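# Cap the tube and stand it in the rack

## Task

Turn the cap onto the tube until it will not turn further, then place the capped tube upright in the rack so that it stays there without the robot holding it, and finally release it and move the hands away.

## Robot and tools

Robot: two arms, left_arm and right_arm, facing each other across a table. Each has the same five-finger right hand, so hand numbers and axes mean the same on both; they are not mirror images. left_arm's base is on the +y side.

World frame (used in results): origin on the table top halfway between the two arm bases, table surface at z = 0, +z up. Positions in metres, orientations as quaternions w,x,y,z, velocities in m/s and rad/s. Printed positions can be slightly wrong, especially at long reach.

Hand point: a spot 0.05 m in front of the palm where the index pad meets the thumb tip in a pinch. Its own axes: +z along the straightened fingers, +y outward from the palm, +x across the palm toward the little finger. Straight fingertips lie 0.06-0.07 m past the point along +z. A wrist bracket on the little-finger side juts 0.03 m beyond the point along +y and 0.11 m across the palm; it can collide. A full-hand wrap (thumb turned in front of the palm) holds objects 0.035-0.08 m wide, lying across the palm on the wrist side of the point; turn the thumb before reaching the object.

Row layout (used by execute_actions and move): exactly 28 numbers, each in [-1, 1], both arms always included. First 14 for left_arm: dx, dy, dz, rx, ry, rz, then little, ring, middle, index, thumb_bend, thumb_turn, force_limit, speed. Then the same 14 for right_arm.
- dx..rz are an offset, not a pose: a displacement of the hand point from its measured pose at the start of the action, expressed in the hand point's own axes. 1.0 equals 0.6 m of travel or 180 degrees; rx, ry, rz form a single rotation vector. Zeros mean stay put.
- Finger and thumb values are absolute targets: +1 open/straight, -1 curled shut. thumb_turn +1 puts the thumb beside the palm, -1 opposite the fingers. A pinch is roughly index -0.22, thumb_bend -0.75, thumb_turn -0.57.
- force_limit maps linearly from about 0 N (-1) to 10 N (+1) at the fingertip (15 N for thumb motors); it only stops closing. speed maps from nearly zero (-1) to full (+1), where a full finger stroke takes 0.6 s. For a soft grip close at speed -0.9 or below.
- There is no 'leave unchanged' value: to keep a hand as is, resend its last eight numbers (or, before any, its hand_measured six plus hand_force_limit and hand_speed). A motor only starts when its target changes by 0.01 or more.

execute_actions(actions): a list of actions run in sequence. Each action is a table of up to 15 rows, one row per 1/30 s step; if shorter, the last row repeats to fill 15 steps. Every row in an action is measured from that action's starting pose (for a call's first action, the last reported pose), not from the previous row. Each step the commanded pose is clipped to within 100 mm and 16 degrees of the current one, so large offsets need several actions. An empty list just returns state and images.

move(target, speed, stop_force, blocking): target is one 28-number row; its offsets count from the pose in the latest result that showed one. Each hand point travels straight toward it, all paths finishing together, lasting 0.5-10 s (cut off at 10 s). speed: path top speed in m/s, 0.002 to 0.5, default 0.25; rotation limited to twice that in rad/s. stop_force: optional, one value in N (9-40) for both arms; an arm's path ends when its wrist sensor feels that much added resistance against the motion, then backs off slightly and holds. Use it only with slow moves and no rotation, and omit it when pulling away from something being pressed. Not allowed before 0.2 s of scene time or with blocking=false. blocking=false returns after 0.5 s while motion continues; then use wait or stop before sending new commands.

wait(seconds): 0 to 10; lets the scene run holding the last commands. stop(): brakes a running move. zoom_image(camera, region): camera is cam_low, cam_left_wrist or cam_right_wrist; region [x0, y0, x1, y1] in pixels, at most 504x504. show_instructions(): shows reference pages. finished_scene(scene): ends the given scene number; irreversible.

Results: a state line per arm with hand point position, quaternion and velocities; 'Hand target' lines (where the controller is driving); 'pose unreachable' when the clearance check altered a command; hand_measured, hand_stopped_by (moving, target, force, stalled, fault), hand_load_n (positive means pushed open; near 0 on all fingers means the grip is lost), hand_force_limit, hand_speed; joint positions and torques; Wrist force and Wrist torque in end-effector axes (noisy, offsets up to about 4 N, saturate near 50 N). A move adds a 'move:' line: done, off_target, moving, held, contact or fault, plus limits such as paced or held, and each hand's distance to its target. Images come from cam_low (fixed) and two fisheye wrist cameras, all 504x504.

Avoid: arms or hands hitting or pressing on each other; knocking anything off the table; fast or deep contacts (arms are stiff, so going past a contact can trip a fault); joint torque over limits (wrists only 26 N m) or 150 N external force, which freezes the arm for 10 s; long heavy holds that overheat motors; dropping or slamming objects. Before finishing, the tube must rest in the rack unaided and the hands must be open and withdrawn.

Each tool is called after "Call:" in YAML: its name, and indented under it one key for each argument.

Reference images:

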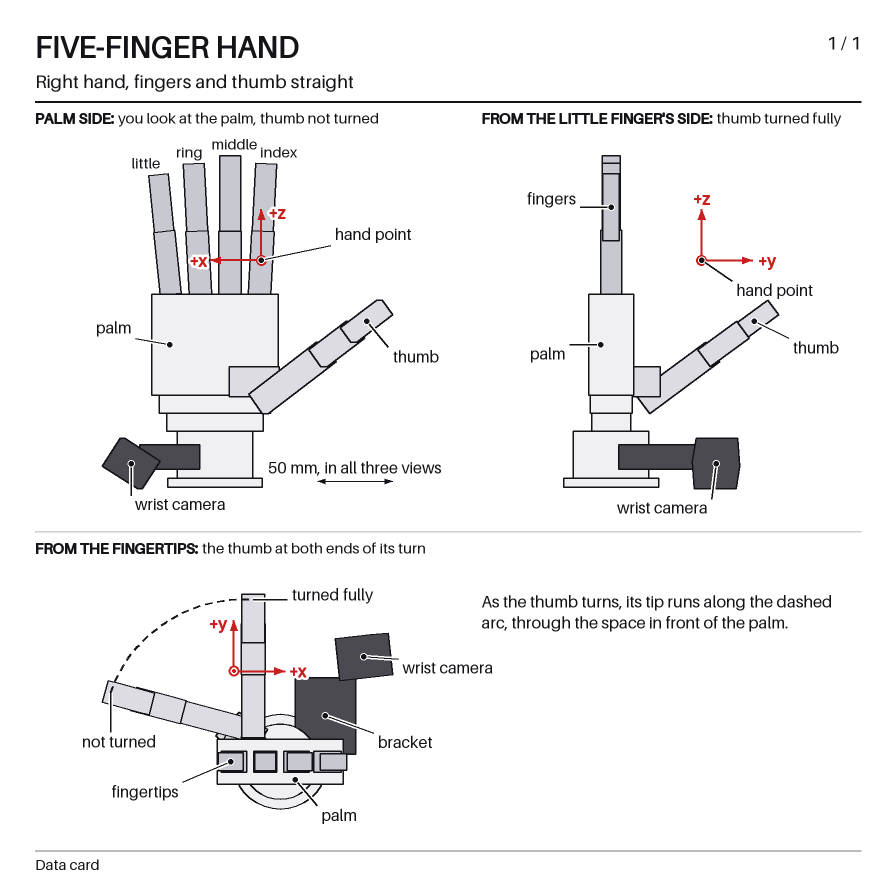

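## Session

Call:
execute_actions:
  actions: []

Scene clock: 0.00 s.
left_arm: end_effector_position=(+0.2911, +0.4851, +0.4802) hand_measured=(+1.000, +1.000, +1.000, +1.000, +1.000, +1.000) hand_load_n=(+0.0, +0.0, +0.0, +0.0, +0.0, +0.0) hand_stopped_by=(target, target, target, target, target, target) hand_force_limit=0.00 hand_speed=-0.80 end_effector_quat_wxyz=(-0.007, +0.371, +0.929, +0.010) end_effector_velocity=(+0.000, -0.000, -0.000) end_effector_angular_velocity=(+0.001, +0.000, +0.000) | right_arm: end_effector_position=(+0.0668, -0.3231, +0.4836) hand_measured=(+1.000, +1.000, +1.000, +1.000, +1.000, +1.000) hand_load_n=(+0.0, +0.0, +0.0, +0.0, +0.0, +0.0) hand_stopped_by=(target, target, target, target, target, target) hand_force_limit=0.00 hand_speed=-0.80 end_effector_quat_wxyz=(+0.009, -0.387, +0.922, -0.003) end_effector_velocity=(+0.000, +0.000, -0.000) end_effector_angular_velocity=(-0.000, -0.001, -0.000)
Joint positions: left_arm=[ 0.565 -1.748  1.364  1.978  1.564 -1.903] | right_arm=[-1.188 -1.733  1.329  1.957  1.579 -1.906]
Joint velocities: left_arm=[ 0.     0.001  0.     0.    -0.    -0.   ] | right_arm=[-0.     0.     0.    -0.001  0.    -0.   ]
Joint torques (N m, as the arm reports them, + toward a larger angle): no reading
Motor temperatures (°C, as the motors report them): left_arm=[27 27 27 34 28 38] | right_arm=[29 28 29 37 37 37]
Wrist force (N, on the end effector, along its own x y z axes, offset not removed): no reading
Wrist torque (N m, same axes, about the end effector's origin, offset not removed): no reading
Hand target (left_arm): +0.291, +0.485, +0.480; -0.007, +0.371, +0.929, +0.010
Hand target (right_arm): +0.067, -0.323, +0.484; +0.009, -0.387, +0.922, -0.003

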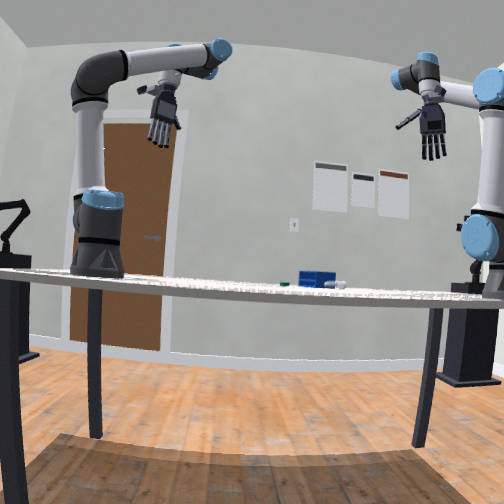

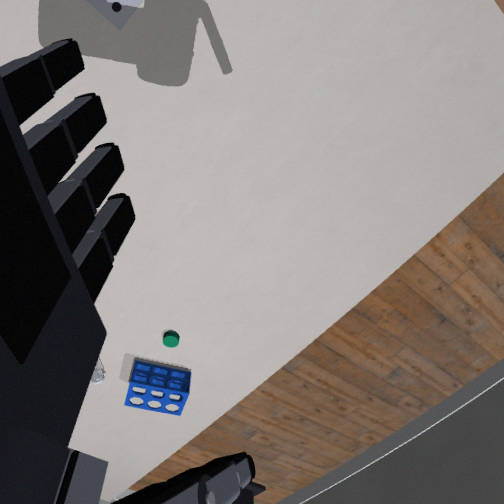

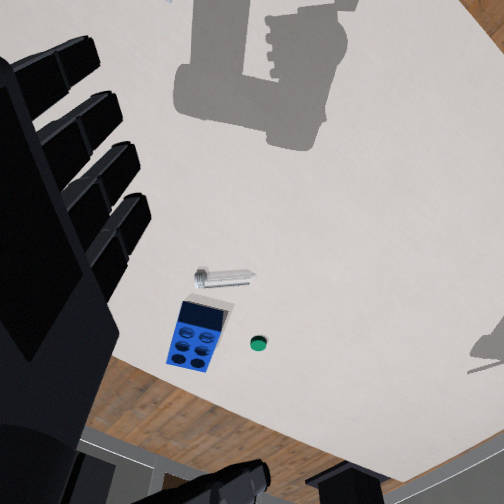

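Call:
zoom_image:
  camera: "cam_right_wrist"
  region: [150, 250, 290, 390]

Call:
zoom_image:
  camera: "cam_low"
  region: [265, 250, 365, 310]

Call:
zoom_image:
  camera: "cam_left_wrist"
  region: [80, 310, 220, 430]

Region (150, 250, 290, 390) of cam_right_wrist's 504x504 image, scaled by 3.600, with more detail than that image has.

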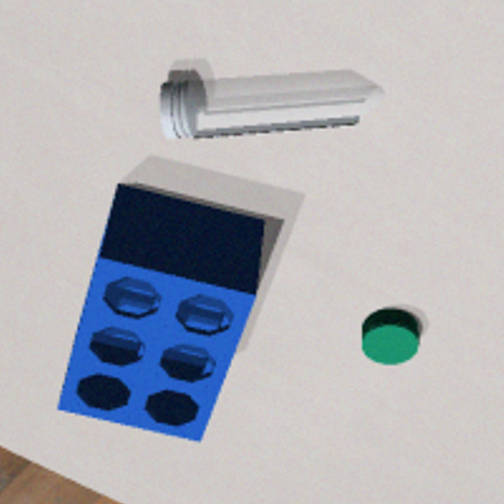

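Region (265, 250, 365, 310) of cam_low's 504x504 image, scaled by 5.040, with more detail than that image has; it fills the top 302 rows of this view, and the rest is white.

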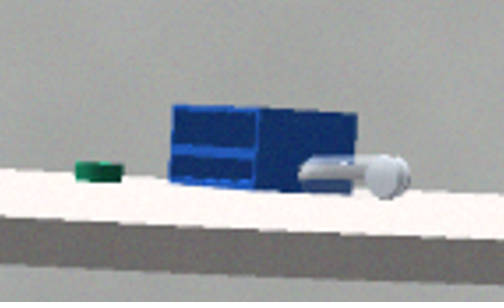

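Region (80, 310, 220, 430) of cam_left_wrist's 504x504 image, scaled by 3.600, with more detail than that image has; it fills the top 432 rows of this view, and the rest is white.

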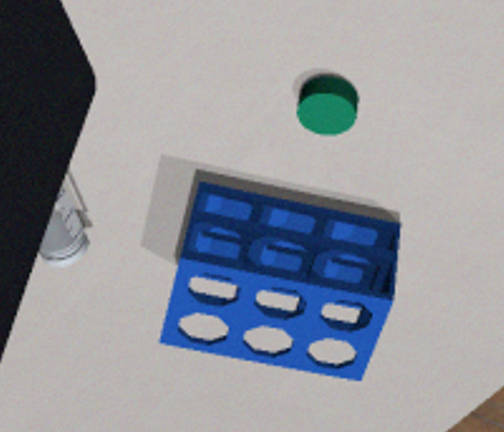

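Call:
move:
  target: [-0.459,-0.22,0.467,0.196,-0.196,-0.472,-1,-1,0.3,0.3,-0.3,-0.6,0,0.5,-0.595,-0.205,0.607,0.191,0.202,0.487,0.3,0.3,0.3,0.3,-0.3,-0.6,0,0.5]

Call:
zoom_image:
  camera: "cam_low"
  region: [180, 150, 420, 310]

Scene clock: 6.83 s.
left_arm: end_effector_position=(+0.3979, +0.2065, +0.1923) hand_measured=(-1.000, -1.000, +0.300, +0.300, -0.300, -0.600) hand_load_n=(+0.0, +0.0, +0.0, +0.0, +0.0, +0.0) hand_stopped_by=(target, target, target, target, target, target) hand_force_limit=0.00 hand_speed=0.50 end_effector_quat_wxyz=(-0.153, +0.363, -0.853, +0.342) end_effector_velocity=(+0.000, -0.001, -0.001) end_effector_angular_velocity=(-0.000, -0.001, +0.001) | right_arm: end_effector_position=(+0.4097, -0.1563, +0.1250) hand_measured=(+0.300, +0.300, +0.300, +0.300, -0.300, -0.600) hand_load_n=(+0.0, +0.0, +0.0, +0.0, +0.0, +0.0) hand_stopped_by=(target, target, target, target, target, target) hand_force_limit=0.00 hand_speed=0.50 end_effector_quat_wxyz=(-0.143, +0.374, +0.852, -0.336) end_effector_velocity=(+0.003, +0.001, +0.000) end_effector_angular_velocity=(+0.008, -0.010, -0.002)
Joint positions: left_arm=[ 0.46  -1.425  1.693  0.587  1.265 -3.458] | right_arm=[-1.008 -0.169  0.046  2.437  1.649 -0.074]
Joint velocities: left_arm=[-0.001  0.001  0.    -0.002 -0.002 -0.001] | right_arm=[-0.002  0.052 -0.114  0.049 -0.001  0.   ]
Joint torques (N m, as the arm reports them, + toward a larger angle): left_arm=[ -8.95 -15.7   -8.87  -1.13  -2.08  -2.8 ] | right_arm=[ -9.05 -50.7  -29.78   4.76  -2.57  -0.32]
Motor temperatures (°C, as the motors report them): left_arm=[27 27 27 34 28 38] | right_arm=[29 28 29 37 37 37]
Wrist force (N, on the end effector, along its own x y z axes, offset not removed): left_arm=[1.0 -1.7 0.7] | right_arm=[0.9 -1.9 1.0]
Wrist torque (N m, same axes, about the end effector's origin, offset not removed): left_arm=[-0.49 -0.34 -0.07] | right_arm=[-0.15 0.19 0.03]
Hand target (left_arm): +0.398, +0.206, +0.192; +0.153, -0.363, +0.853, -0.342
Hand target (right_arm): +0.410, -0.156, +0.125; -0.143, +0.374, +0.853, -0.335
Off the commanded pose (left_arm): 0.001 m, 0 deg.
Off the commanded pose (right_arm): 0.003 m, 1 deg.
elbow stopped short (right arm): the move would have taken joint 3 (elbow) straighter than the controller allows; a more bent joint 3 avoids this.
move: done
camera_calibration (this result's frames):
cam_left_wrist: T_world_to_cam=[[-0.440425, 0.614929, -0.654132, 0.173249], [0.37352, 0.788056, 0.489337, -0.400684], [0.8164, -0.0288157, -0.576768, -0.0777067], [0, 0, 0, 1]] pos_world=[0.289406, 0.206987, 0.264578]
cam_right_wrist: T_world_to_cam=[[0.617494, 0.394451, -0.680521, -0.107364], [0.78028, -0.416423, 0.466642, -0.441696], [-0.0993168, -0.819146, -0.564921, 0.109479], [0, 0, 0, 1]] pos_world=[0.421816, -0.0519028, 0.194898]

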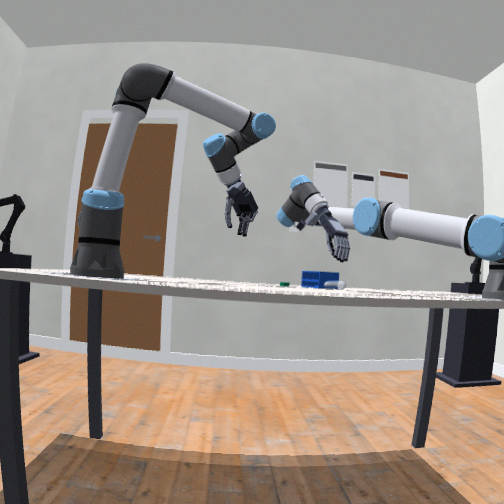

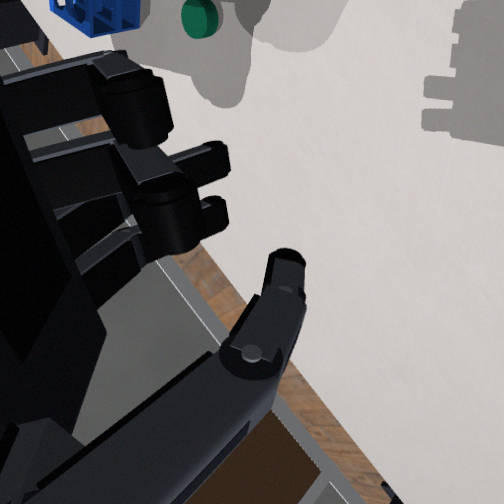

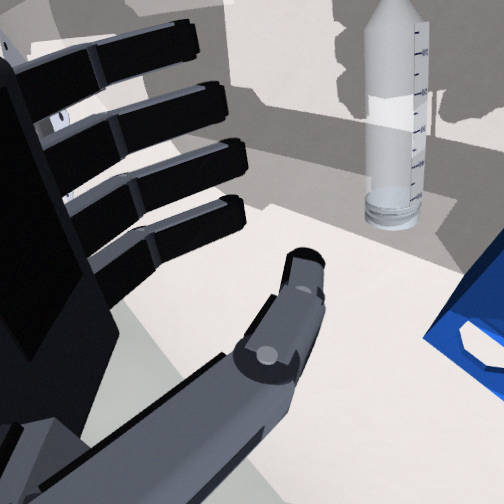

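Region (180, 150, 420, 310) of cam_low's 504x504 image, scaled by 2.100, with more detail than that image has.

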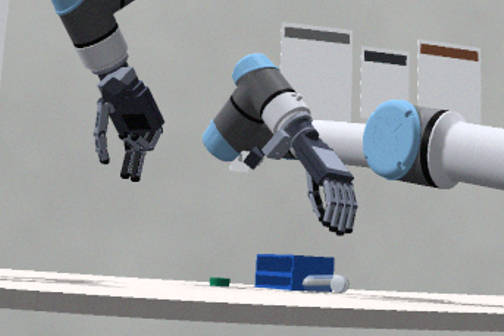

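Call:
move:
  target: [0,0,0,0,0,0,-1,-1,0.3,0.3,-0.3,-0.6,0,0.5,-0.01,0.108,-0.12,-0.25,0,0,1,1,1,1,1,1,0,0.5]

Call:
move:
  target: [0,0,0,0,0,0,-1,-1,0.3,0.3,-0.3,-0.6,0,0.5,0,0,0.05,0,0,0,1,1,1,1,1,1,0,0.5]
  speed: 0.05

Call:
zoom_image:
  camera: "cam_low"
  region: [260, 200, 420, 310]

Scene clock: 11.67 s.
left_arm: end_effector_position=(+0.3978, +0.2064, +0.1923) hand_measured=(-1.000, -1.000, +0.300, +0.300, -0.300, -0.600) hand_load_n=(+0.0, +0.0, +0.0, +0.0, +0.0, +0.0) hand_stopped_by=(target, target, target, target, target, target) hand_force_limit=0.00 hand_speed=0.50 end_effector_quat_wxyz=(-0.153, +0.363, -0.853, +0.342) end_effector_velocity=(-0.000, -0.000, -0.000) end_effector_angular_velocity=(+0.001, +0.000, -0.000) | right_arm: end_effector_position=(+0.4847, -0.0952, +0.1340) hand_measured=(+1.000, +1.000, +1.000, +1.000, +1.000, +1.000) hand_load_n=(+0.0, +0.0, +0.0, +0.0, +0.0, +0.0) hand_stopped_by=(target, target, target, target, target, target) hand_force_limit=0.00 hand_speed=0.50 end_effector_quat_wxyz=(+0.011, +0.401, +0.916, +0.015) end_effector_velocity=(+0.001, +0.001, -0.000) end_effector_angular_velocity=(+0.010, -0.011, +0.002)
Joint positions: left_arm=[ 0.46  -1.425  1.693  0.587  1.265 -3.458] | right_arm=[-1.034 -0.633  0.706  1.461  1.574 -0.133]
Joint velocities: left_arm=[-0.     0.001  0.     0.    -0.     0.   ] | right_arm=[-0.    -0.01   0.017 -0.022 -0.002 -0.003]
Joint torques (N m, as the arm reports them, + toward a larger angle): left_arm=[  7.34 -34.87 -13.27   2.65   1.34   2.81] | right_arm=[ -9.63 -60.87  -6.74   0.59  -2.64  -2.31]
Motor temperatures (°C, as the motors report them): left_arm=[27 27 27 34 28 38] | right_arm=[29 28 29 37 37 37]
Wrist force (N, on the end effector, along its own x y z axes, offset not removed): left_arm=[0.9 -1.2 1.5] | right_arm=[4.5 -1.4 2.8]
Wrist torque (N m, same axes, about the end effector's origin, offset not removed): left_arm=[-0.41 -0.34 0.04] | right_arm=[-0.10 -0.52 0.41]
Hand target (left_arm): +0.398, +0.206, +0.192; +0.153, -0.363, +0.853, -0.342
Hand target (right_arm): +0.485, -0.095, +0.134; +0.011, +0.400, +0.916, +0.016
Off the commanded pose (left_arm): 0.000 m, 0 deg.
Off the commanded pose (right_arm): 0.000 m, 0 deg.
move: done
camera_calibration (this result's frames):
cam_left_wrist: T_world_to_cam=[[-0.440389, 0.614968, -0.65412, 0.17322], [0.373575, 0.788024, 0.489347, -0.400673], [0.816394, -0.0288598, -0.576773, -0.077678], [0, 0, 0, 1]] pos_world=[0.289381, 0.206974, 0.264572]
cam_right_wrist: T_world_to_cam=[[0.81255, 0.582235, 0.0276458, -0.343235], [0.478812, -0.69376, 0.537993, -0.368783], [0.332418, -0.423909, -0.842496, 0.0376037], [0, 0, 0, 1]] pos_world=[0.442973, -0.040063, 0.239573]

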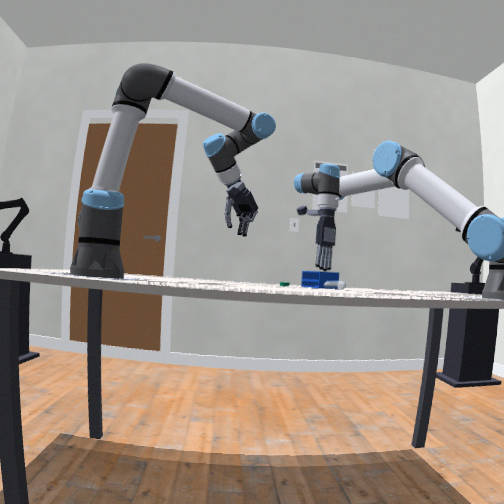

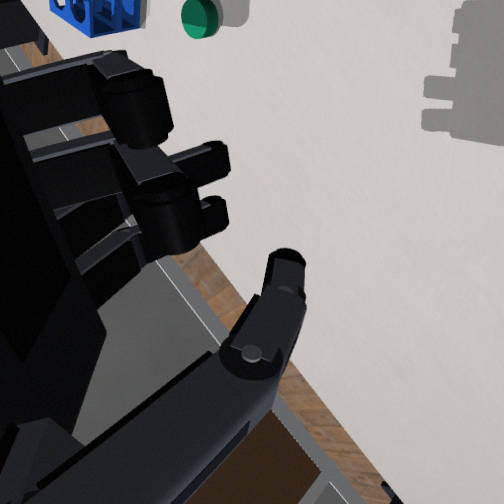

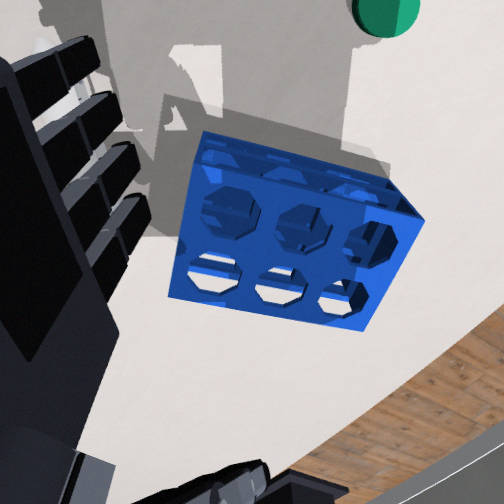

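Scene clock: 12.67 s.
left_arm: end_effector_position=(+0.3978, +0.2064, +0.1923) hand_measured=(-1.000, -1.000, +0.300, +0.300, -0.300, -0.600) hand_load_n=(+0.0, +0.0, +0.0, +0.0, +0.0, +0.0) hand_stopped_by=(target, target, target, target, target, target) hand_force_limit=0.00 hand_speed=0.50 end_effector_quat_wxyz=(-0.153, +0.363, -0.853, +0.342) end_effector_velocity=(+0.000, +0.000, +0.000) end_effector_angular_velocity=(+0.001, -0.001, -0.001) | right_arm: end_effector_position=(+0.4856, -0.0947, +0.1042) hand_measured=(+1.000, +1.000, +1.000, +1.000, +1.000, +1.000) hand_load_n=(+0.0, +0.0, +0.0, +0.0, +0.0, +0.0) hand_stopped_by=(target, target, target, target, target, target) hand_force_limit=0.00 hand_speed=0.50 end_effector_quat_wxyz=(+0.011, +0.401, +0.916, +0.015) end_effector_velocity=(+0.000, +0.000, -0.001) end_effector_angular_velocity=(+0.000, -0.001, +0.001)
Joint positions: left_arm=[ 0.46  -1.425  1.693  0.587  1.265 -3.458] | right_arm=[-1.034 -0.618  0.755  1.397  1.574 -0.133]
Joint velocities: left_arm=[ 0.    -0.     0.    -0.    -0.     0.001] | right_arm=[-0.     0.     0.003 -0.004  0.    -0.001]
Joint torques (N m, as the arm reports them, + toward a larger angle): left_arm=[  7.33 -36.81 -13.84   2.69   1.12   2.56] | right_arm=[ -8.97 -42.9   -6.66   0.54   2.32  -2.31]
Motor temperatures (°C, as the motors report them): left_arm=[27 27 27 34 28 38] | right_arm=[29 28 29 37 37 37]
Wrist force (N, on the end effector, along its own x y z axes, offset not removed): left_arm=[1.7 -0.3 2.2] | right_arm=[2.8 -6.5 -0.9]
Wrist torque (N m, same axes, about the end effector's origin, offset not removed): left_arm=[-0.34 -0.52 0.09] | right_arm=[-0.98 -0.07 -0.10]
Hand target (left_arm): +0.398, +0.206, +0.192; +0.153, -0.363, +0.853, -0.342
Hand target (right_arm): +0.486, -0.095, +0.104; +0.011, +0.401, +0.916, +0.015
Off the commanded pose (left_arm): 0.000 m, 0 deg.
Off the commanded pose (right_arm): 0.000 m, 0 deg.
move: done
camera_calibration (this result's frames):
cam_left_wrist: T_world_to_cam=[[-0.440388, 0.614968, -0.65412, 0.17322], [0.373575, 0.788024, 0.489347, -0.400673], [0.816394, -0.0288603, -0.576773, -0.0776778], [0, 0, 0, 1]] pos_world=[0.289381, 0.206974, 0.264572]
cam_right_wrist: T_world_to_cam=[[0.812554, 0.582231, 0.0276174, -0.343475], [0.478813, -0.693745, 0.538012, -0.352852], [0.332407, -0.42394, -0.842485, 0.0124435], [0, 0, 0, 1]] pos_world=[0.443906, -0.0395323, 0.209808]

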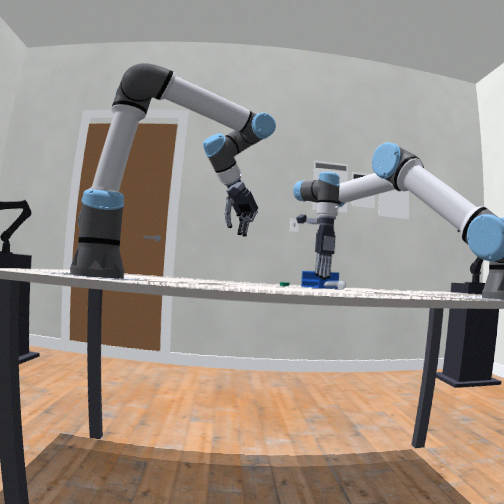

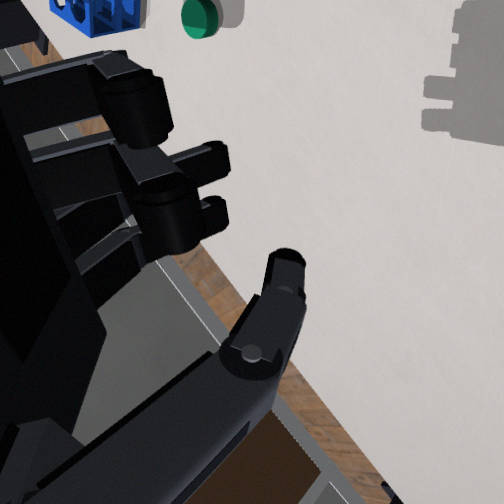

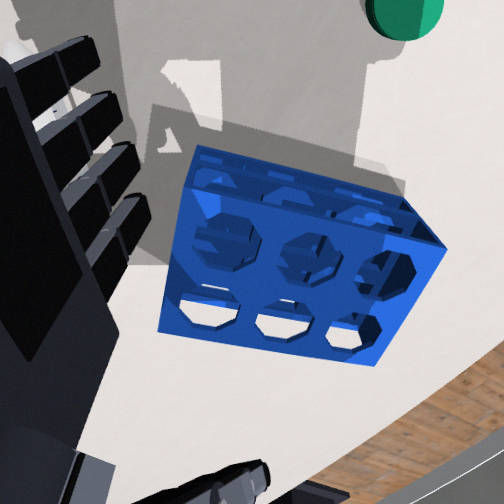

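Region (260, 200, 420, 310) of cam_low's 504x504 image, scaled by 3.150, with more detail than that image has; it fills the top 346 rows of this view, and the rest is white.

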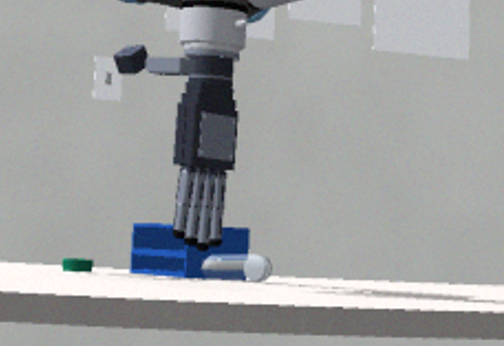

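Call:
move:
  target: [0,0,0,0,0,0,-1,-1,0.3,0.3,-0.3,-0.6,0,0.5,0,0,0.044,0,0,0,1,1,1,1,1,1,0,0.5]
  speed: 0.03

Call:
move:
  target: [0,0,0,0,0,0,-1,-1,0.3,0.3,-0.3,-0.6,0,0.5,0,-0.27,0.008,0,0,0,1,1,1,1,1,1,0,0.5]
  speed: 0.035

Call:
move:
  target: [0,0,0,0,0,0,-1,-1,0.3,0.3,-0.3,-0.6,0,0.5,0,0,-0.08,0,0,0,1,1,1,1,1,1,0,0.5]
  speed: 0.1

Call:
move:
  target: [0,0,0,0,0,0,-1,-1,0.3,0.3,-0.3,-0.6,0,0.5,0,-0.15,0.03,0.25,0,0,0.4,0.4,0.4,0.4,-0.1,-0.9,0,0.5]

Scene clock: 14.17 s.
left_arm: end_effector_position=(+0.3978, +0.2064, +0.1923) hand_measured=(-1.000, -1.000, +0.300, +0.300, -0.300, -0.600) hand_load_n=(+0.0, +0.0, +0.0, +0.0, +0.0, +0.0) hand_stopped_by=(target, target, target, target, target, target) hand_force_limit=0.00 hand_speed=0.50 end_effector_quat_wxyz=(-0.153, +0.363, -0.853, +0.342) end_effector_velocity=(+0.000, +0.000, +0.000) end_effector_angular_velocity=(-0.000, -0.000, +0.002) | right_arm: end_effector_position=(+0.4864, -0.0942, +0.0780) hand_measured=(+1.000, +1.000, +1.000, +1.000, +1.000, +1.000) hand_load_n=(+0.0, +0.0, +0.0, +0.0, +0.0, +0.0) hand_stopped_by=(target, target, target, target, target, target) hand_force_limit=0.00 hand_speed=0.50 end_effector_quat_wxyz=(+0.011, +0.401, +0.916, +0.015) end_effector_velocity=(-0.000, +0.000, -0.002) end_effector_angular_velocity=(+0.001, +0.001, +0.001)
Joint positions: left_arm=[ 0.46  -1.425  1.693  0.587  1.265 -3.458] | right_arm=[-1.034 -0.601  0.789  1.345  1.574 -0.133]
Joint velocities: left_arm=[ 0.001 -0.    -0.     0.    -0.    -0.   ] | right_arm=[-0.     0.001  0.002 -0.003 -0.002 -0.001]
Joint torques (N m, as the arm reports them, + toward a larger angle): left_arm=[  7.55 -36.17 -13.47   2.94   1.33   2.65] | right_arm=[ -9.24 -43.13  -5.87   0.65   2.13  -2.4 ]
Motor temperatures (°C, as the motors report them): left_arm=[27 27 27 34 28 38] | right_arm=[29 28 29 37 37 37]
Wrist force (N, on the end effector, along its own x y z axes, offset not removed): left_arm=[0.5 -0.1 1.6] | right_arm=[-3.3 -8.0 -0.9]
Wrist torque (N m, same axes, about the end effector's origin, offset not removed): left_arm=[-0.34 -0.38 0.01] | right_arm=[-1.27 0.73 -0.33]
Hand target (left_arm): +0.398, +0.206, +0.192; +0.153, -0.363, +0.853, -0.342
Hand target (right_arm): +0.486, -0.094, +0.078; +0.011, +0.401, +0.916, +0.015
Off the commanded pose (left_arm): 0.000 m, 0 deg.
Off the commanded pose (right_arm): 0.000 m, 0 deg.
move: done
camera_calibration (this result's frames):
cam_left_wrist: T_world_to_cam=[[-0.440388, 0.614968, -0.65412, 0.17322], [0.373575, 0.788024, 0.489347, -0.400673], [0.816394, -0.0288602, -0.576773, -0.0776779], [0, 0, 0, 1]] pos_world=[0.289381, 0.206974, 0.264572]
cam_right_wrist: T_world_to_cam=[[0.812556, 0.58223, 0.0276018, -0.343688], [0.478816, -0.693739, 0.538016, -0.338828], [0.332397, -0.423952, -0.842482, -0.00969973], [0, 0, 0, 1]] pos_world=[0.444726, -0.0390645, 0.183609]

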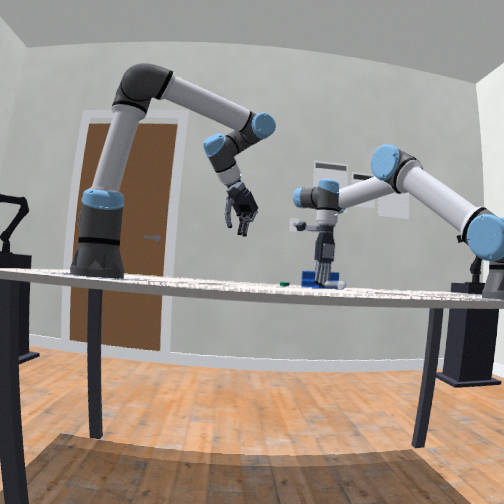

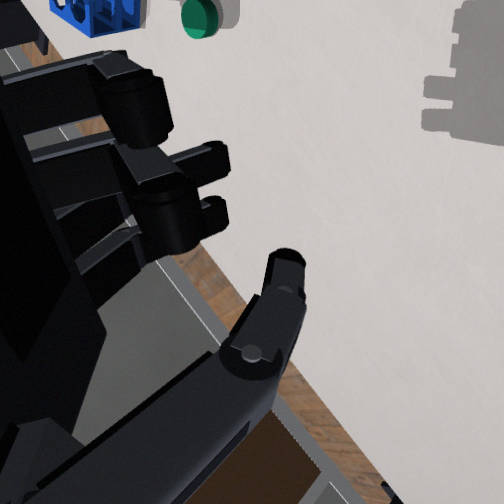

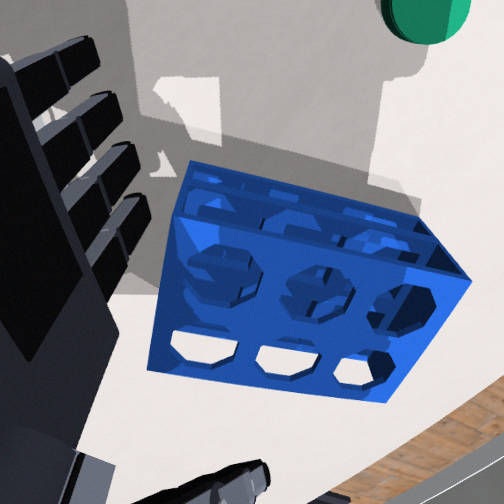

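Scene clock: 19.17 s.
left_arm: end_effector_position=(+0.3978, +0.2064, +0.1923) hand_measured=(-1.000, -1.000, +0.300, +0.300, -0.300, -0.600) hand_load_n=(+0.0, +0.0, +0.0, +0.0, +0.0, +0.0) hand_stopped_by=(target, target, target, target, target, target) hand_force_limit=0.00 hand_speed=0.50 end_effector_quat_wxyz=(-0.153, +0.363, -0.853, +0.342) end_effector_velocity=(+0.000, -0.000, -0.001) end_effector_angular_velocity=(+0.002, +0.001, +0.000) | right_arm: end_effector_position=(+0.3678, -0.2038, +0.0676) hand_measured=(+1.000, +1.000, +0.770, +1.000, +1.000, +1.000) hand_load_n=(+0.0, +0.0, -22.0, +0.0, +0.0, +0.0) hand_stopped_by=(target, target, target, target, target, target) hand_force_limit=0.00 hand_speed=0.50 end_effector_quat_wxyz=(+0.011, +0.401, +0.916, +0.015) end_effector_velocity=(-0.001, -0.001, +0.000) end_effector_angular_velocity=(+0.000, -0.001, +0.001)
Joint positions: left_arm=[ 0.46  -1.425  1.693  0.587  1.265 -3.458] | right_arm=[-1.079 -0.992  1.525  1.     1.572 -0.178]
Joint velocities: left_arm=[-0.     0.003 -0.    -0.     0.    -0.   ] | right_arm=[-0.001 -0.005  0.008 -0.004  0.    -0.002]
Joint torques (N m, as the arm reports them, + toward a larger angle): left_arm=[  6.36 -34.63 -13.88   2.8    1.28   2.7 ] | right_arm=[ -7.72 -35.31   8.72   3.47  -1.92  -2.16]
Motor temperatures (°C, as the motors report them): left_arm=[27 27 27 34 28 38] | right_arm=[29 28 29 37 37 37]
Wrist force (N, on the end effector, along its own x y z axes, offset not removed): left_arm=[1.2 -1.3 1.5] | right_arm=[2.0 14.7 -21.7]
Wrist torque (N m, same axes, about the end effector's origin, offset not removed): left_arm=[-0.48 -0.45 0.00] | right_arm=[-0.05 0.25 0.23]
Hand target (left_arm): +0.398, +0.206, +0.192; +0.153, -0.363, +0.853, -0.342
Hand target (right_arm): +0.368, -0.204, +0.068; +0.011, +0.401, +0.916, +0.015
Off the commanded pose (left_arm): 0.000 m, 0 deg.
Off the commanded pose (right_arm): 0.000 m, 0 deg.
move: done
camera_calibration (this result's frames):
cam_left_wrist: T_world_to_cam=[[-0.440388, 0.614968, -0.65412, 0.17322], [0.373575, 0.788024, 0.489346, -0.400673], [0.816394, -0.0288604, -0.576773, -0.0776778], [0, 0, 0, 1]] pos_world=[0.289381, 0.206974, 0.264572]
cam_right_wrist: T_world_to_cam=[[0.812563, 0.582223, 0.0275465, -0.183223], [0.47881, -0.693695, 0.538078, -0.352427], [0.33239, -0.424033, -0.842445, -0.0255483], [0, 0, 0, 1]] pos_world=[0.326118, -0.148633, 0.173157]

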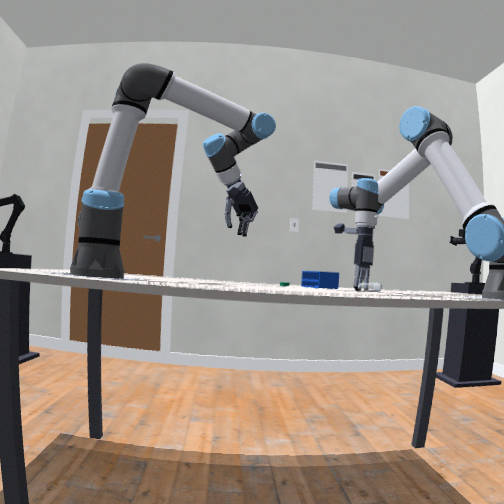

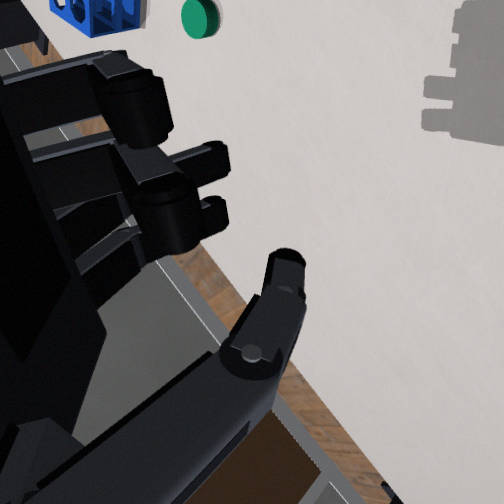

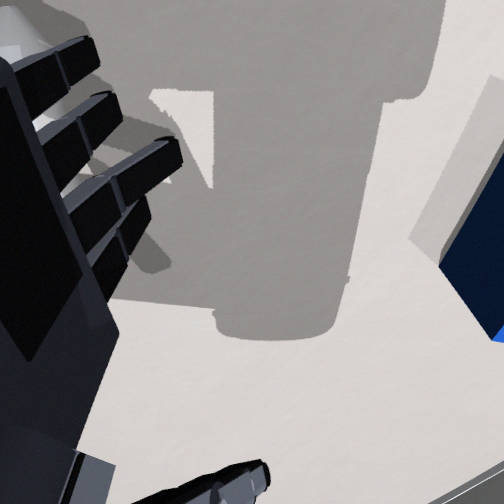

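Scene clock: 20.13 s.
left_arm: end_effector_position=(+0.3978, +0.2064, +0.1923) hand_measured=(-1.000, -1.000, +0.300, +0.300, -0.300, -0.600) hand_load_n=(+0.0, +0.0, +0.0, +0.0, +0.0, +0.0) hand_stopped_by=(target, target, target, target, target, target) hand_force_limit=0.00 hand_speed=0.50 end_effector_quat_wxyz=(-0.153, +0.363, -0.853, +0.342) end_effector_velocity=(+0.000, +0.000, +0.000) end_effector_angular_velocity=(-0.000, -0.000, +0.000) | right_arm: end_effector_position=(+0.3663, -0.2046, +0.1153) hand_measured=(+1.000, +1.000, +0.774, +1.000, +1.000, +1.000) hand_load_n=(+0.0, +0.0, +0.0, +0.0, +0.0, +0.0) hand_stopped_by=(target, target, target, target, target, target) hand_force_limit=0.00 hand_speed=0.50 end_effector_quat_wxyz=(+0.011, +0.401, +0.916, +0.015) end_effector_velocity=(-0.000, +0.000, +0.002) end_effector_angular_velocity=(+0.000, +0.000, +0.001)
Joint positions: left_arm=[ 0.46  -1.425  1.693  0.587  1.265 -3.458] | right_arm=[-1.079 -1.048  1.479  1.102  1.572 -0.178]
Joint velocities: left_arm=[ 0. -0. -0.  0.  0.  0.] | right_arm=[ 0.001 -0.002 -0.003  0.005 -0.    -0.001]
Joint torques (N m, as the arm reports them, + toward a larger angle): left_arm=[  6.5  -37.06 -14.55   2.68   1.24   2.57] | right_arm=[  8.09 -46.84 -27.82   4.22  -2.03   2.28]
Motor temperatures (°C, as the motors report them): left_arm=[27 27 27 34 28 38] | right_arm=[29 28 29 37 37 37]
Wrist force (N, on the end effector, along its own x y z axes, offset not removed): left_arm=[0.6 -2.0 1.3] | right_arm=[-2.1 1.0 0.2]
Wrist torque (N m, same axes, about the end effector's origin, offset not removed): left_arm=[-0.56 -0.30 -0.01] | right_arm=[0.13 0.68 -0.25]
Hand target (left_arm): +0.398, +0.206, +0.192; +0.153, -0.363, +0.853, -0.342
Hand target (right_arm): +0.366, -0.205, +0.116; +0.011, +0.401, +0.916, +0.015
Off the commanded pose (left_arm): 0.000 m, 0 deg.
Off the commanded pose (right_arm): 0.000 m, 0 deg.
move: done
camera_calibration (this result's frames):
cam_left_wrist: T_world_to_cam=[[-0.440388, 0.614968, -0.65412, 0.17322], [0.373575, 0.788024, 0.489347, -0.400673], [0.816394, -0.0288603, -0.576773, -0.0776779], [0, 0, 0, 1]] pos_world=[0.289381, 0.206974, 0.264572]
cam_right_wrist: T_world_to_cam=[[0.81256, 0.582225, 0.0275675, -0.18283], [0.478807, -0.693706, 0.538067, -0.377996], [0.3324, -0.424013, -0.842451, 0.0148256], [0, 0, 0, 1]] pos_world=[0.324619, -0.149484, 0.220917]

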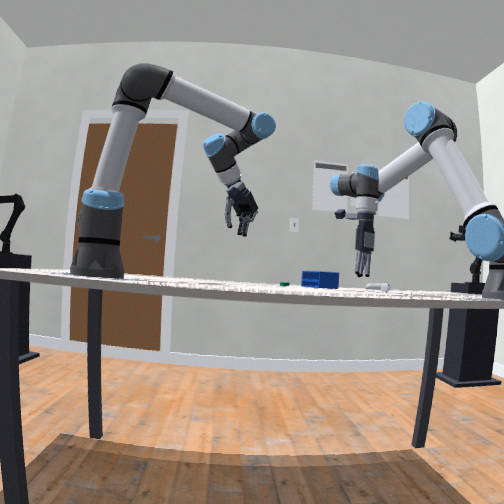

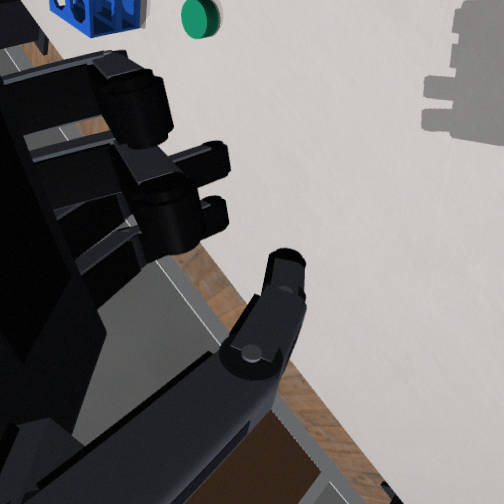

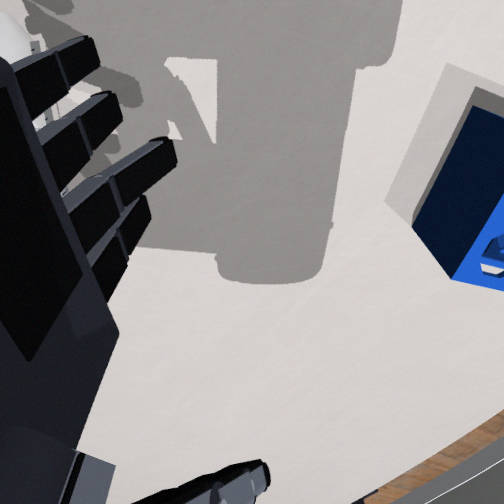

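Scene clock: 22.23 s.
left_arm: end_effector_position=(+0.3978, +0.2064, +0.1923) hand_measured=(-1.000, -1.000, +0.300, +0.300, -0.300, -0.600) hand_load_n=(+0.0, +0.0, +0.0, +0.0, +0.0, +0.0) hand_stopped_by=(target, target, target, target, target, target) hand_force_limit=0.00 hand_speed=0.50 end_effector_quat_wxyz=(-0.153, +0.363, -0.853, +0.342) end_effector_velocity=(-0.000, -0.000, -0.001) end_effector_angular_velocity=(+0.002, +0.000, -0.001) | right_arm: end_effector_position=(+0.3008, -0.2653, +0.0940) hand_measured=(+0.400, +0.400, +0.400, +0.400, -0.100, -0.900) hand_load_n=(+0.0, +0.0, +0.0, +0.0, +0.0, +0.0) hand_stopped_by=(target, target, target, target, target, target) hand_force_limit=0.00 hand_speed=0.50 end_effector_quat_wxyz=(-0.143, +0.374, +0.852, -0.336) end_effector_velocity=(-0.001, -0.001, -0.001) end_effector_angular_velocity=(-0.008, +0.009, -0.001)
Joint positions: left_arm=[ 0.46  -1.425  1.693  0.587  1.265 -3.458] | right_arm=[-1.047 -0.742  1.274  1.781  1.675 -0.102]
Joint velocities: left_arm=[-0.     0.001  0.     0.    -0.     0.001] | right_arm=[-0.     0.005 -0.     0.007  0.     0.002]
Joint torques (N m, as the arm reports them, + toward a larger angle): left_arm=[  7.46 -36.11 -13.91   2.71   1.34   2.76] | right_arm=[  8.15 -37.26 -27.07   4.67   3.02   2.31]
Motor temperatures (°C, as the motors report them): left_arm=[27 27 27 34 28 38] | right_arm=[29 28 29 37 37 37]
Wrist force (N, on the end effector, along its own x y z axes, offset not removed): left_arm=[0.1 -1.9 -0.3] | right_arm=[-0.6 -2.8 -1.8]
Wrist torque (N m, same axes, about the end effector's origin, offset not removed): left_arm=[-0.42 -0.13 -0.09] | right_arm=[-0.01 0.13 0.12]
Hand target (left_arm): +0.398, +0.206, +0.192; +0.153, -0.363, +0.853, -0.342
Hand target (right_arm): +0.301, -0.265, +0.094; -0.144, +0.374, +0.852, -0.337
Off the commanded pose (left_arm): 0.000 m, 0 deg.
Off the commanded pose (right_arm): 0.000 m, 0 deg.
move: done
camera_calibration (this result's frames):
cam_left_wrist: T_world_to_cam=[[-0.440388, 0.614968, -0.65412, 0.17322], [0.373575, 0.788024, 0.489347, -0.400673], [0.816394, -0.0288602, -0.576773, -0.0776778], [0, 0, 0, 1]] pos_world=[0.289381, 0.206974, 0.264572]
cam_right_wrist: T_world_to_cam=[[0.617358, 0.394184, -0.6808, -0.018243], [0.780366, -0.416301, 0.466607, -0.387611], [-0.0994882, -0.819337, -0.564614, -0.00817703], [0, 0, 0, 1]] pos_world=[0.312928, -0.160871, 0.163826]

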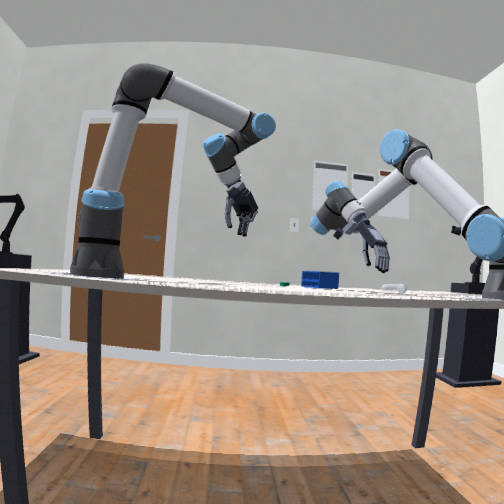

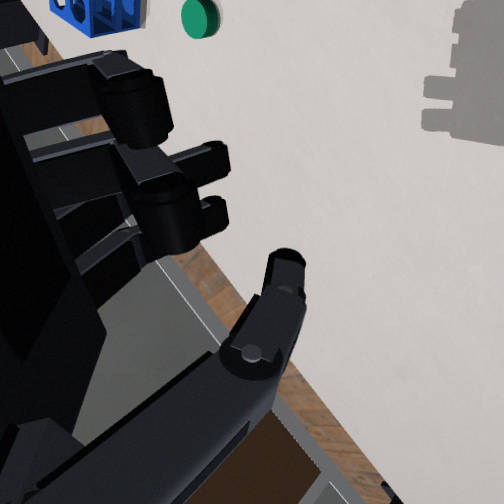

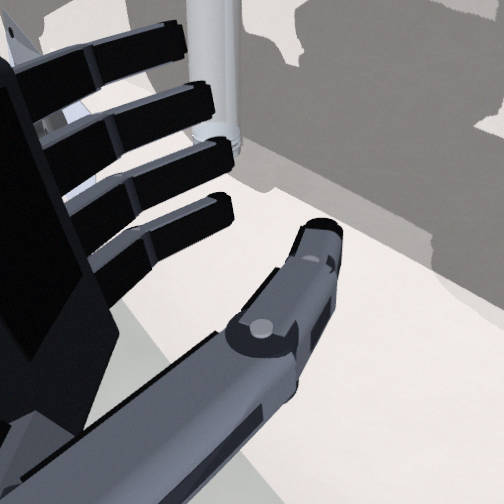

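Call:
move:
  target: [0.112,-0.095,0.38,0,0,0,-1,-1,0.4,0.4,-0.1,-0.9,0,0.5,0.03,-0.11,0.102,0,0,0,0.4,0.4,0.4,0.4,-0.1,-0.9,0,0.5]

Call:
zoom_image:
  camera: "cam_low"
  region: [240, 200, 460, 310]

Scene clock: 25.63 s.
left_arm: end_effector_position=(+0.4968, +0.0220, +0.0665) hand_measured=(-1.000, -1.000, +0.400, +0.400, -0.100, -0.900) hand_load_n=(+0.0, +0.0, +0.0, +0.0, +0.0, +0.0) hand_stopped_by=(target, target, target, target, target, target) hand_force_limit=0.00 hand_speed=0.50 end_effector_quat_wxyz=(-0.153, +0.363, -0.853, +0.342) end_effector_velocity=(+0.001, -0.002, -0.001) end_effector_angular_velocity=(+0.002, +0.001, -0.000) | right_arm: end_effector_position=(+0.2225, -0.3131, +0.0940) hand_measured=(+0.400, +0.400, +0.400, +0.400, -0.100, -0.900) hand_load_n=(+0.0, +0.0, +0.0, +0.0, +0.0, +0.0) hand_stopped_by=(target, target, target, target, target, target) hand_force_limit=0.00 hand_speed=0.50 end_effector_quat_wxyz=(-0.143, +0.374, +0.852, -0.336) end_effector_velocity=(-0.001, +0.000, -0.000) end_effector_angular_velocity=(+0.002, -0.001, -0.001)
Joint positions: left_arm=[ 0.503 -0.845  1.173  0.517  1.293 -3.424] | right_arm=[-1.037 -0.918  1.607  1.625  1.668 -0.095]
Joint velocities: left_arm=[ 0.001  0.008 -0.012  0.006  0.001  0.001] | right_arm=[ 0.    -0.002  0.002 -0.003 -0.002  0.001]
Joint torques (N m, as the arm reports them, + toward a larger angle): left_arm=[ 10.83 -38.04 -30.78   2.88   1.49   1.92] | right_arm=[  9.13 -47.84  -2.04   1.17  -2.44   1.42]
Motor temperatures (°C, as the motors report them): left_arm=[27 27 27 34 28 38] | right_arm=[29 28 29 37 37 37]
Wrist force (N, on the end effector, along its own x y z axes, offset not removed): left_arm=[2.0 -1.3 1.4] | right_arm=[-3.7 1.3 -1.3]
Wrist torque (N m, same axes, about the end effector's origin, offset not removed): left_arm=[-0.47 -0.50 0.02] | right_arm=[0.58 0.69 -0.12]
Hand target (left_arm): +0.497, +0.022, +0.066; +0.153, -0.363, +0.853, -0.342
Hand target (right_arm): +0.222, -0.313, +0.094; -0.143, +0.374, +0.852, -0.336
Off the commanded pose (left_arm): 0.001 m, 0 deg.
Off the commanded pose (right_arm): 0.000 m, 0 deg.
move: done
camera_calibration (this result's frames):
cam_left_wrist: T_world_to_cam=[[-0.440081, 0.614926, -0.654366, 0.247767], [0.373463, 0.788051, 0.489389, -0.230704], [0.816612, -0.0290108, -0.576458, -0.236517], [0, 0, 0, 1]] pos_world=[0.388339, 0.0225864, 0.138692]
cam_right_wrist: T_world_to_cam=[[0.617359, 0.394148, -0.680819, 0.0489103], [0.780361, -0.416308, 0.466608, -0.346398], [-0.0995178, -0.81935, -0.56459, -0.0551075], [0, 0, 0, 1]] pos_world=[0.234636, -0.208638, 0.163818]

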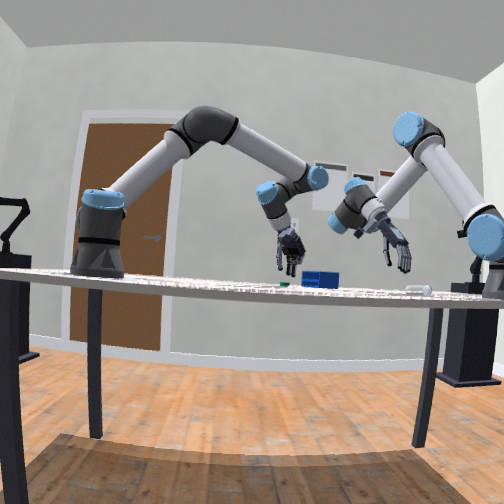

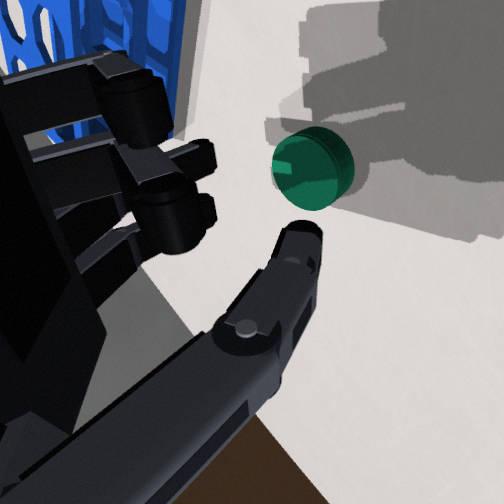

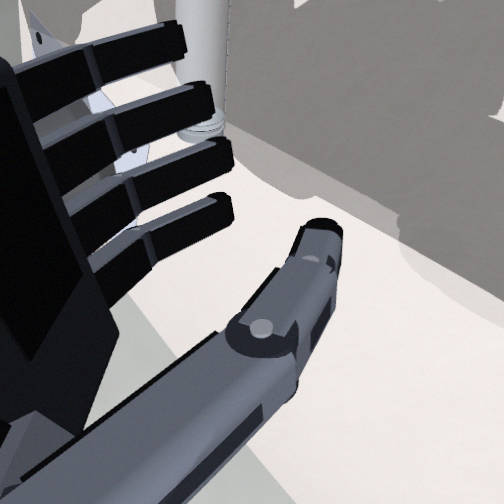

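Region (240, 200, 460, 310) of cam_low's 504x504 image, scaled by 2.291, with more detail than that image has.

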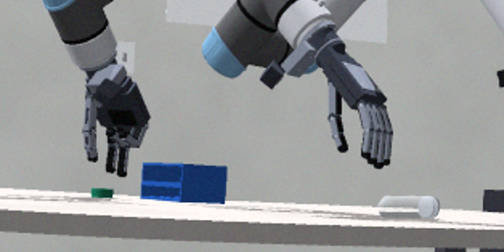

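Call:
move:
  target: [0,0,0,0,0,0,-1,-1,0.4,0.4,-0.1,-0.9,0,0.5,0.07,-0.14,0.2,0,0,0,0.4,0.4,0.4,0.4,-0.1,-0.9,0,0.5]

Scene clock: 27.00 s.
left_arm: end_effector_position=(+0.4968, +0.0220, +0.0665) hand_measured=(-1.000, -1.000, +0.400, +0.400, -0.100, -0.900) hand_load_n=(+0.0, +0.0, +0.0, +0.0, +0.0, +0.0) hand_stopped_by=(target, target, target, target, target, target) hand_force_limit=0.00 hand_speed=0.50 end_effector_quat_wxyz=(-0.153, +0.363, -0.853, +0.342) end_effector_velocity=(-0.000, -0.000, -0.001) end_effector_angular_velocity=(+0.001, +0.000, -0.000) | right_arm: end_effector_position=(+0.0891, -0.3794, +0.0631) hand_measured=(+0.400, +0.400, +0.400, +0.400, -0.100, -0.900) hand_load_n=(+0.0, +0.0, +0.0, +0.0, +0.0, +0.0) hand_stopped_by=(target, target, target, target, target, target) hand_force_limit=0.00 hand_speed=0.50 end_effector_quat_wxyz=(-0.143, +0.374, +0.852, -0.336) end_effector_velocity=(-0.002, -0.001, -0.001) end_effector_angular_velocity=(-0.000, +0.000, +0.000)
Joint positions: left_arm=[ 0.503 -0.845  1.173  0.517  1.293 -3.424] | right_arm=[-0.973 -1.091  2.046  1.363  1.625 -0.048]
Joint velocities: left_arm=[-0.     0.001 -0.    -0.     0.     0.   ] | right_arm=[ 0.002 -0.001  0.007 -0.005 -0.001  0.001]
Joint torques (N m, as the arm reports them, + toward a larger angle): left_arm=[  0.62 -57.14  -7.87  -1.39  -0.79   1.44] | right_arm=[  9.97 -38.27   3.23   1.08  -2.28   2.1 ]
Motor temperatures (°C, as the motors report them): left_arm=[27 27 27 34 28 38] | right_arm=[29 28 29 37 37 37]
Wrist force (N, on the end effector, along its own x y z axes, offset not removed): left_arm=[0.8 -1.5 1.7] | right_arm=[-2.2 0.9 2.0]
Wrist torque (N m, same axes, about the end effector's origin, offset not removed): left_arm=[-0.51 -0.34 -0.05] | right_arm=[0.33 0.69 0.30]
Hand target (left_arm): +0.497, +0.022, +0.066; +0.153, -0.363, +0.853, -0.342
Hand target (right_arm): +0.089, -0.379, +0.063; -0.143, +0.374, +0.852, -0.336
Off the commanded pose (left_arm): 0.000 m, 0 deg.
Off the commanded pose (right_arm): 0.000 m, 0 deg.
move: done
camera_calibration (this result's frames):
cam_left_wrist: T_world_to_cam=[[-0.440117, 0.614907, -0.65436, 0.24778], [0.37346, 0.788067, 0.489366, -0.230722], [0.816594, -0.0289991, -0.576484, -0.236525], [0, 0, 0, 1]] pos_world=[0.388362, 0.0226039, 0.138692]
cam_right_wrist: T_world_to_cam=[[0.617244, 0.394124, -0.680938, 0.136343], [0.780441, -0.416288, 0.466494, -0.255499], [-0.0996095, -0.819372, -0.564542, -0.14019], [0, 0, 0, 1]] pos_world=[0.101281, -0.274965, 0.132887]

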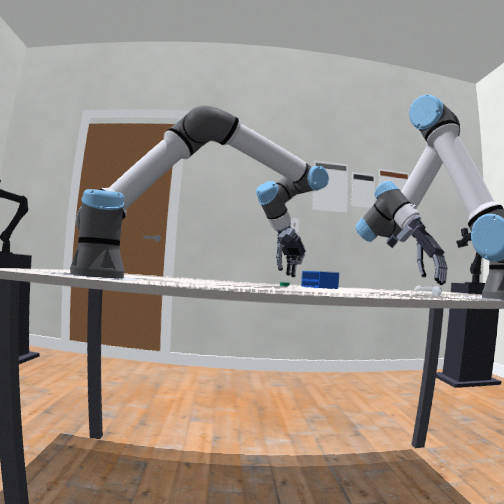

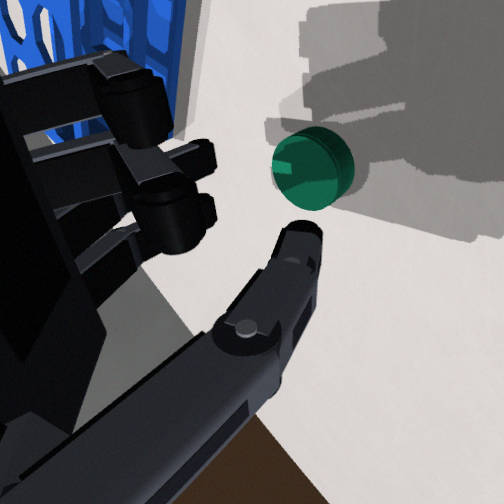

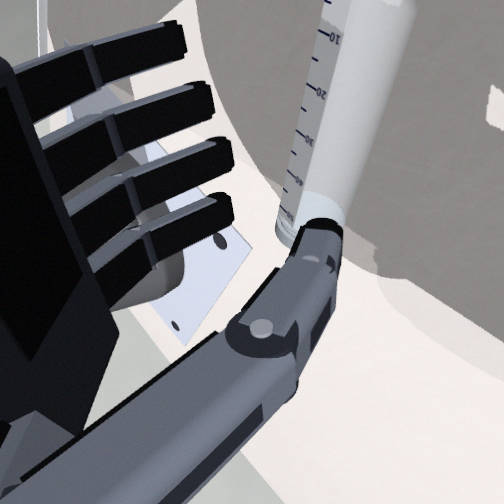

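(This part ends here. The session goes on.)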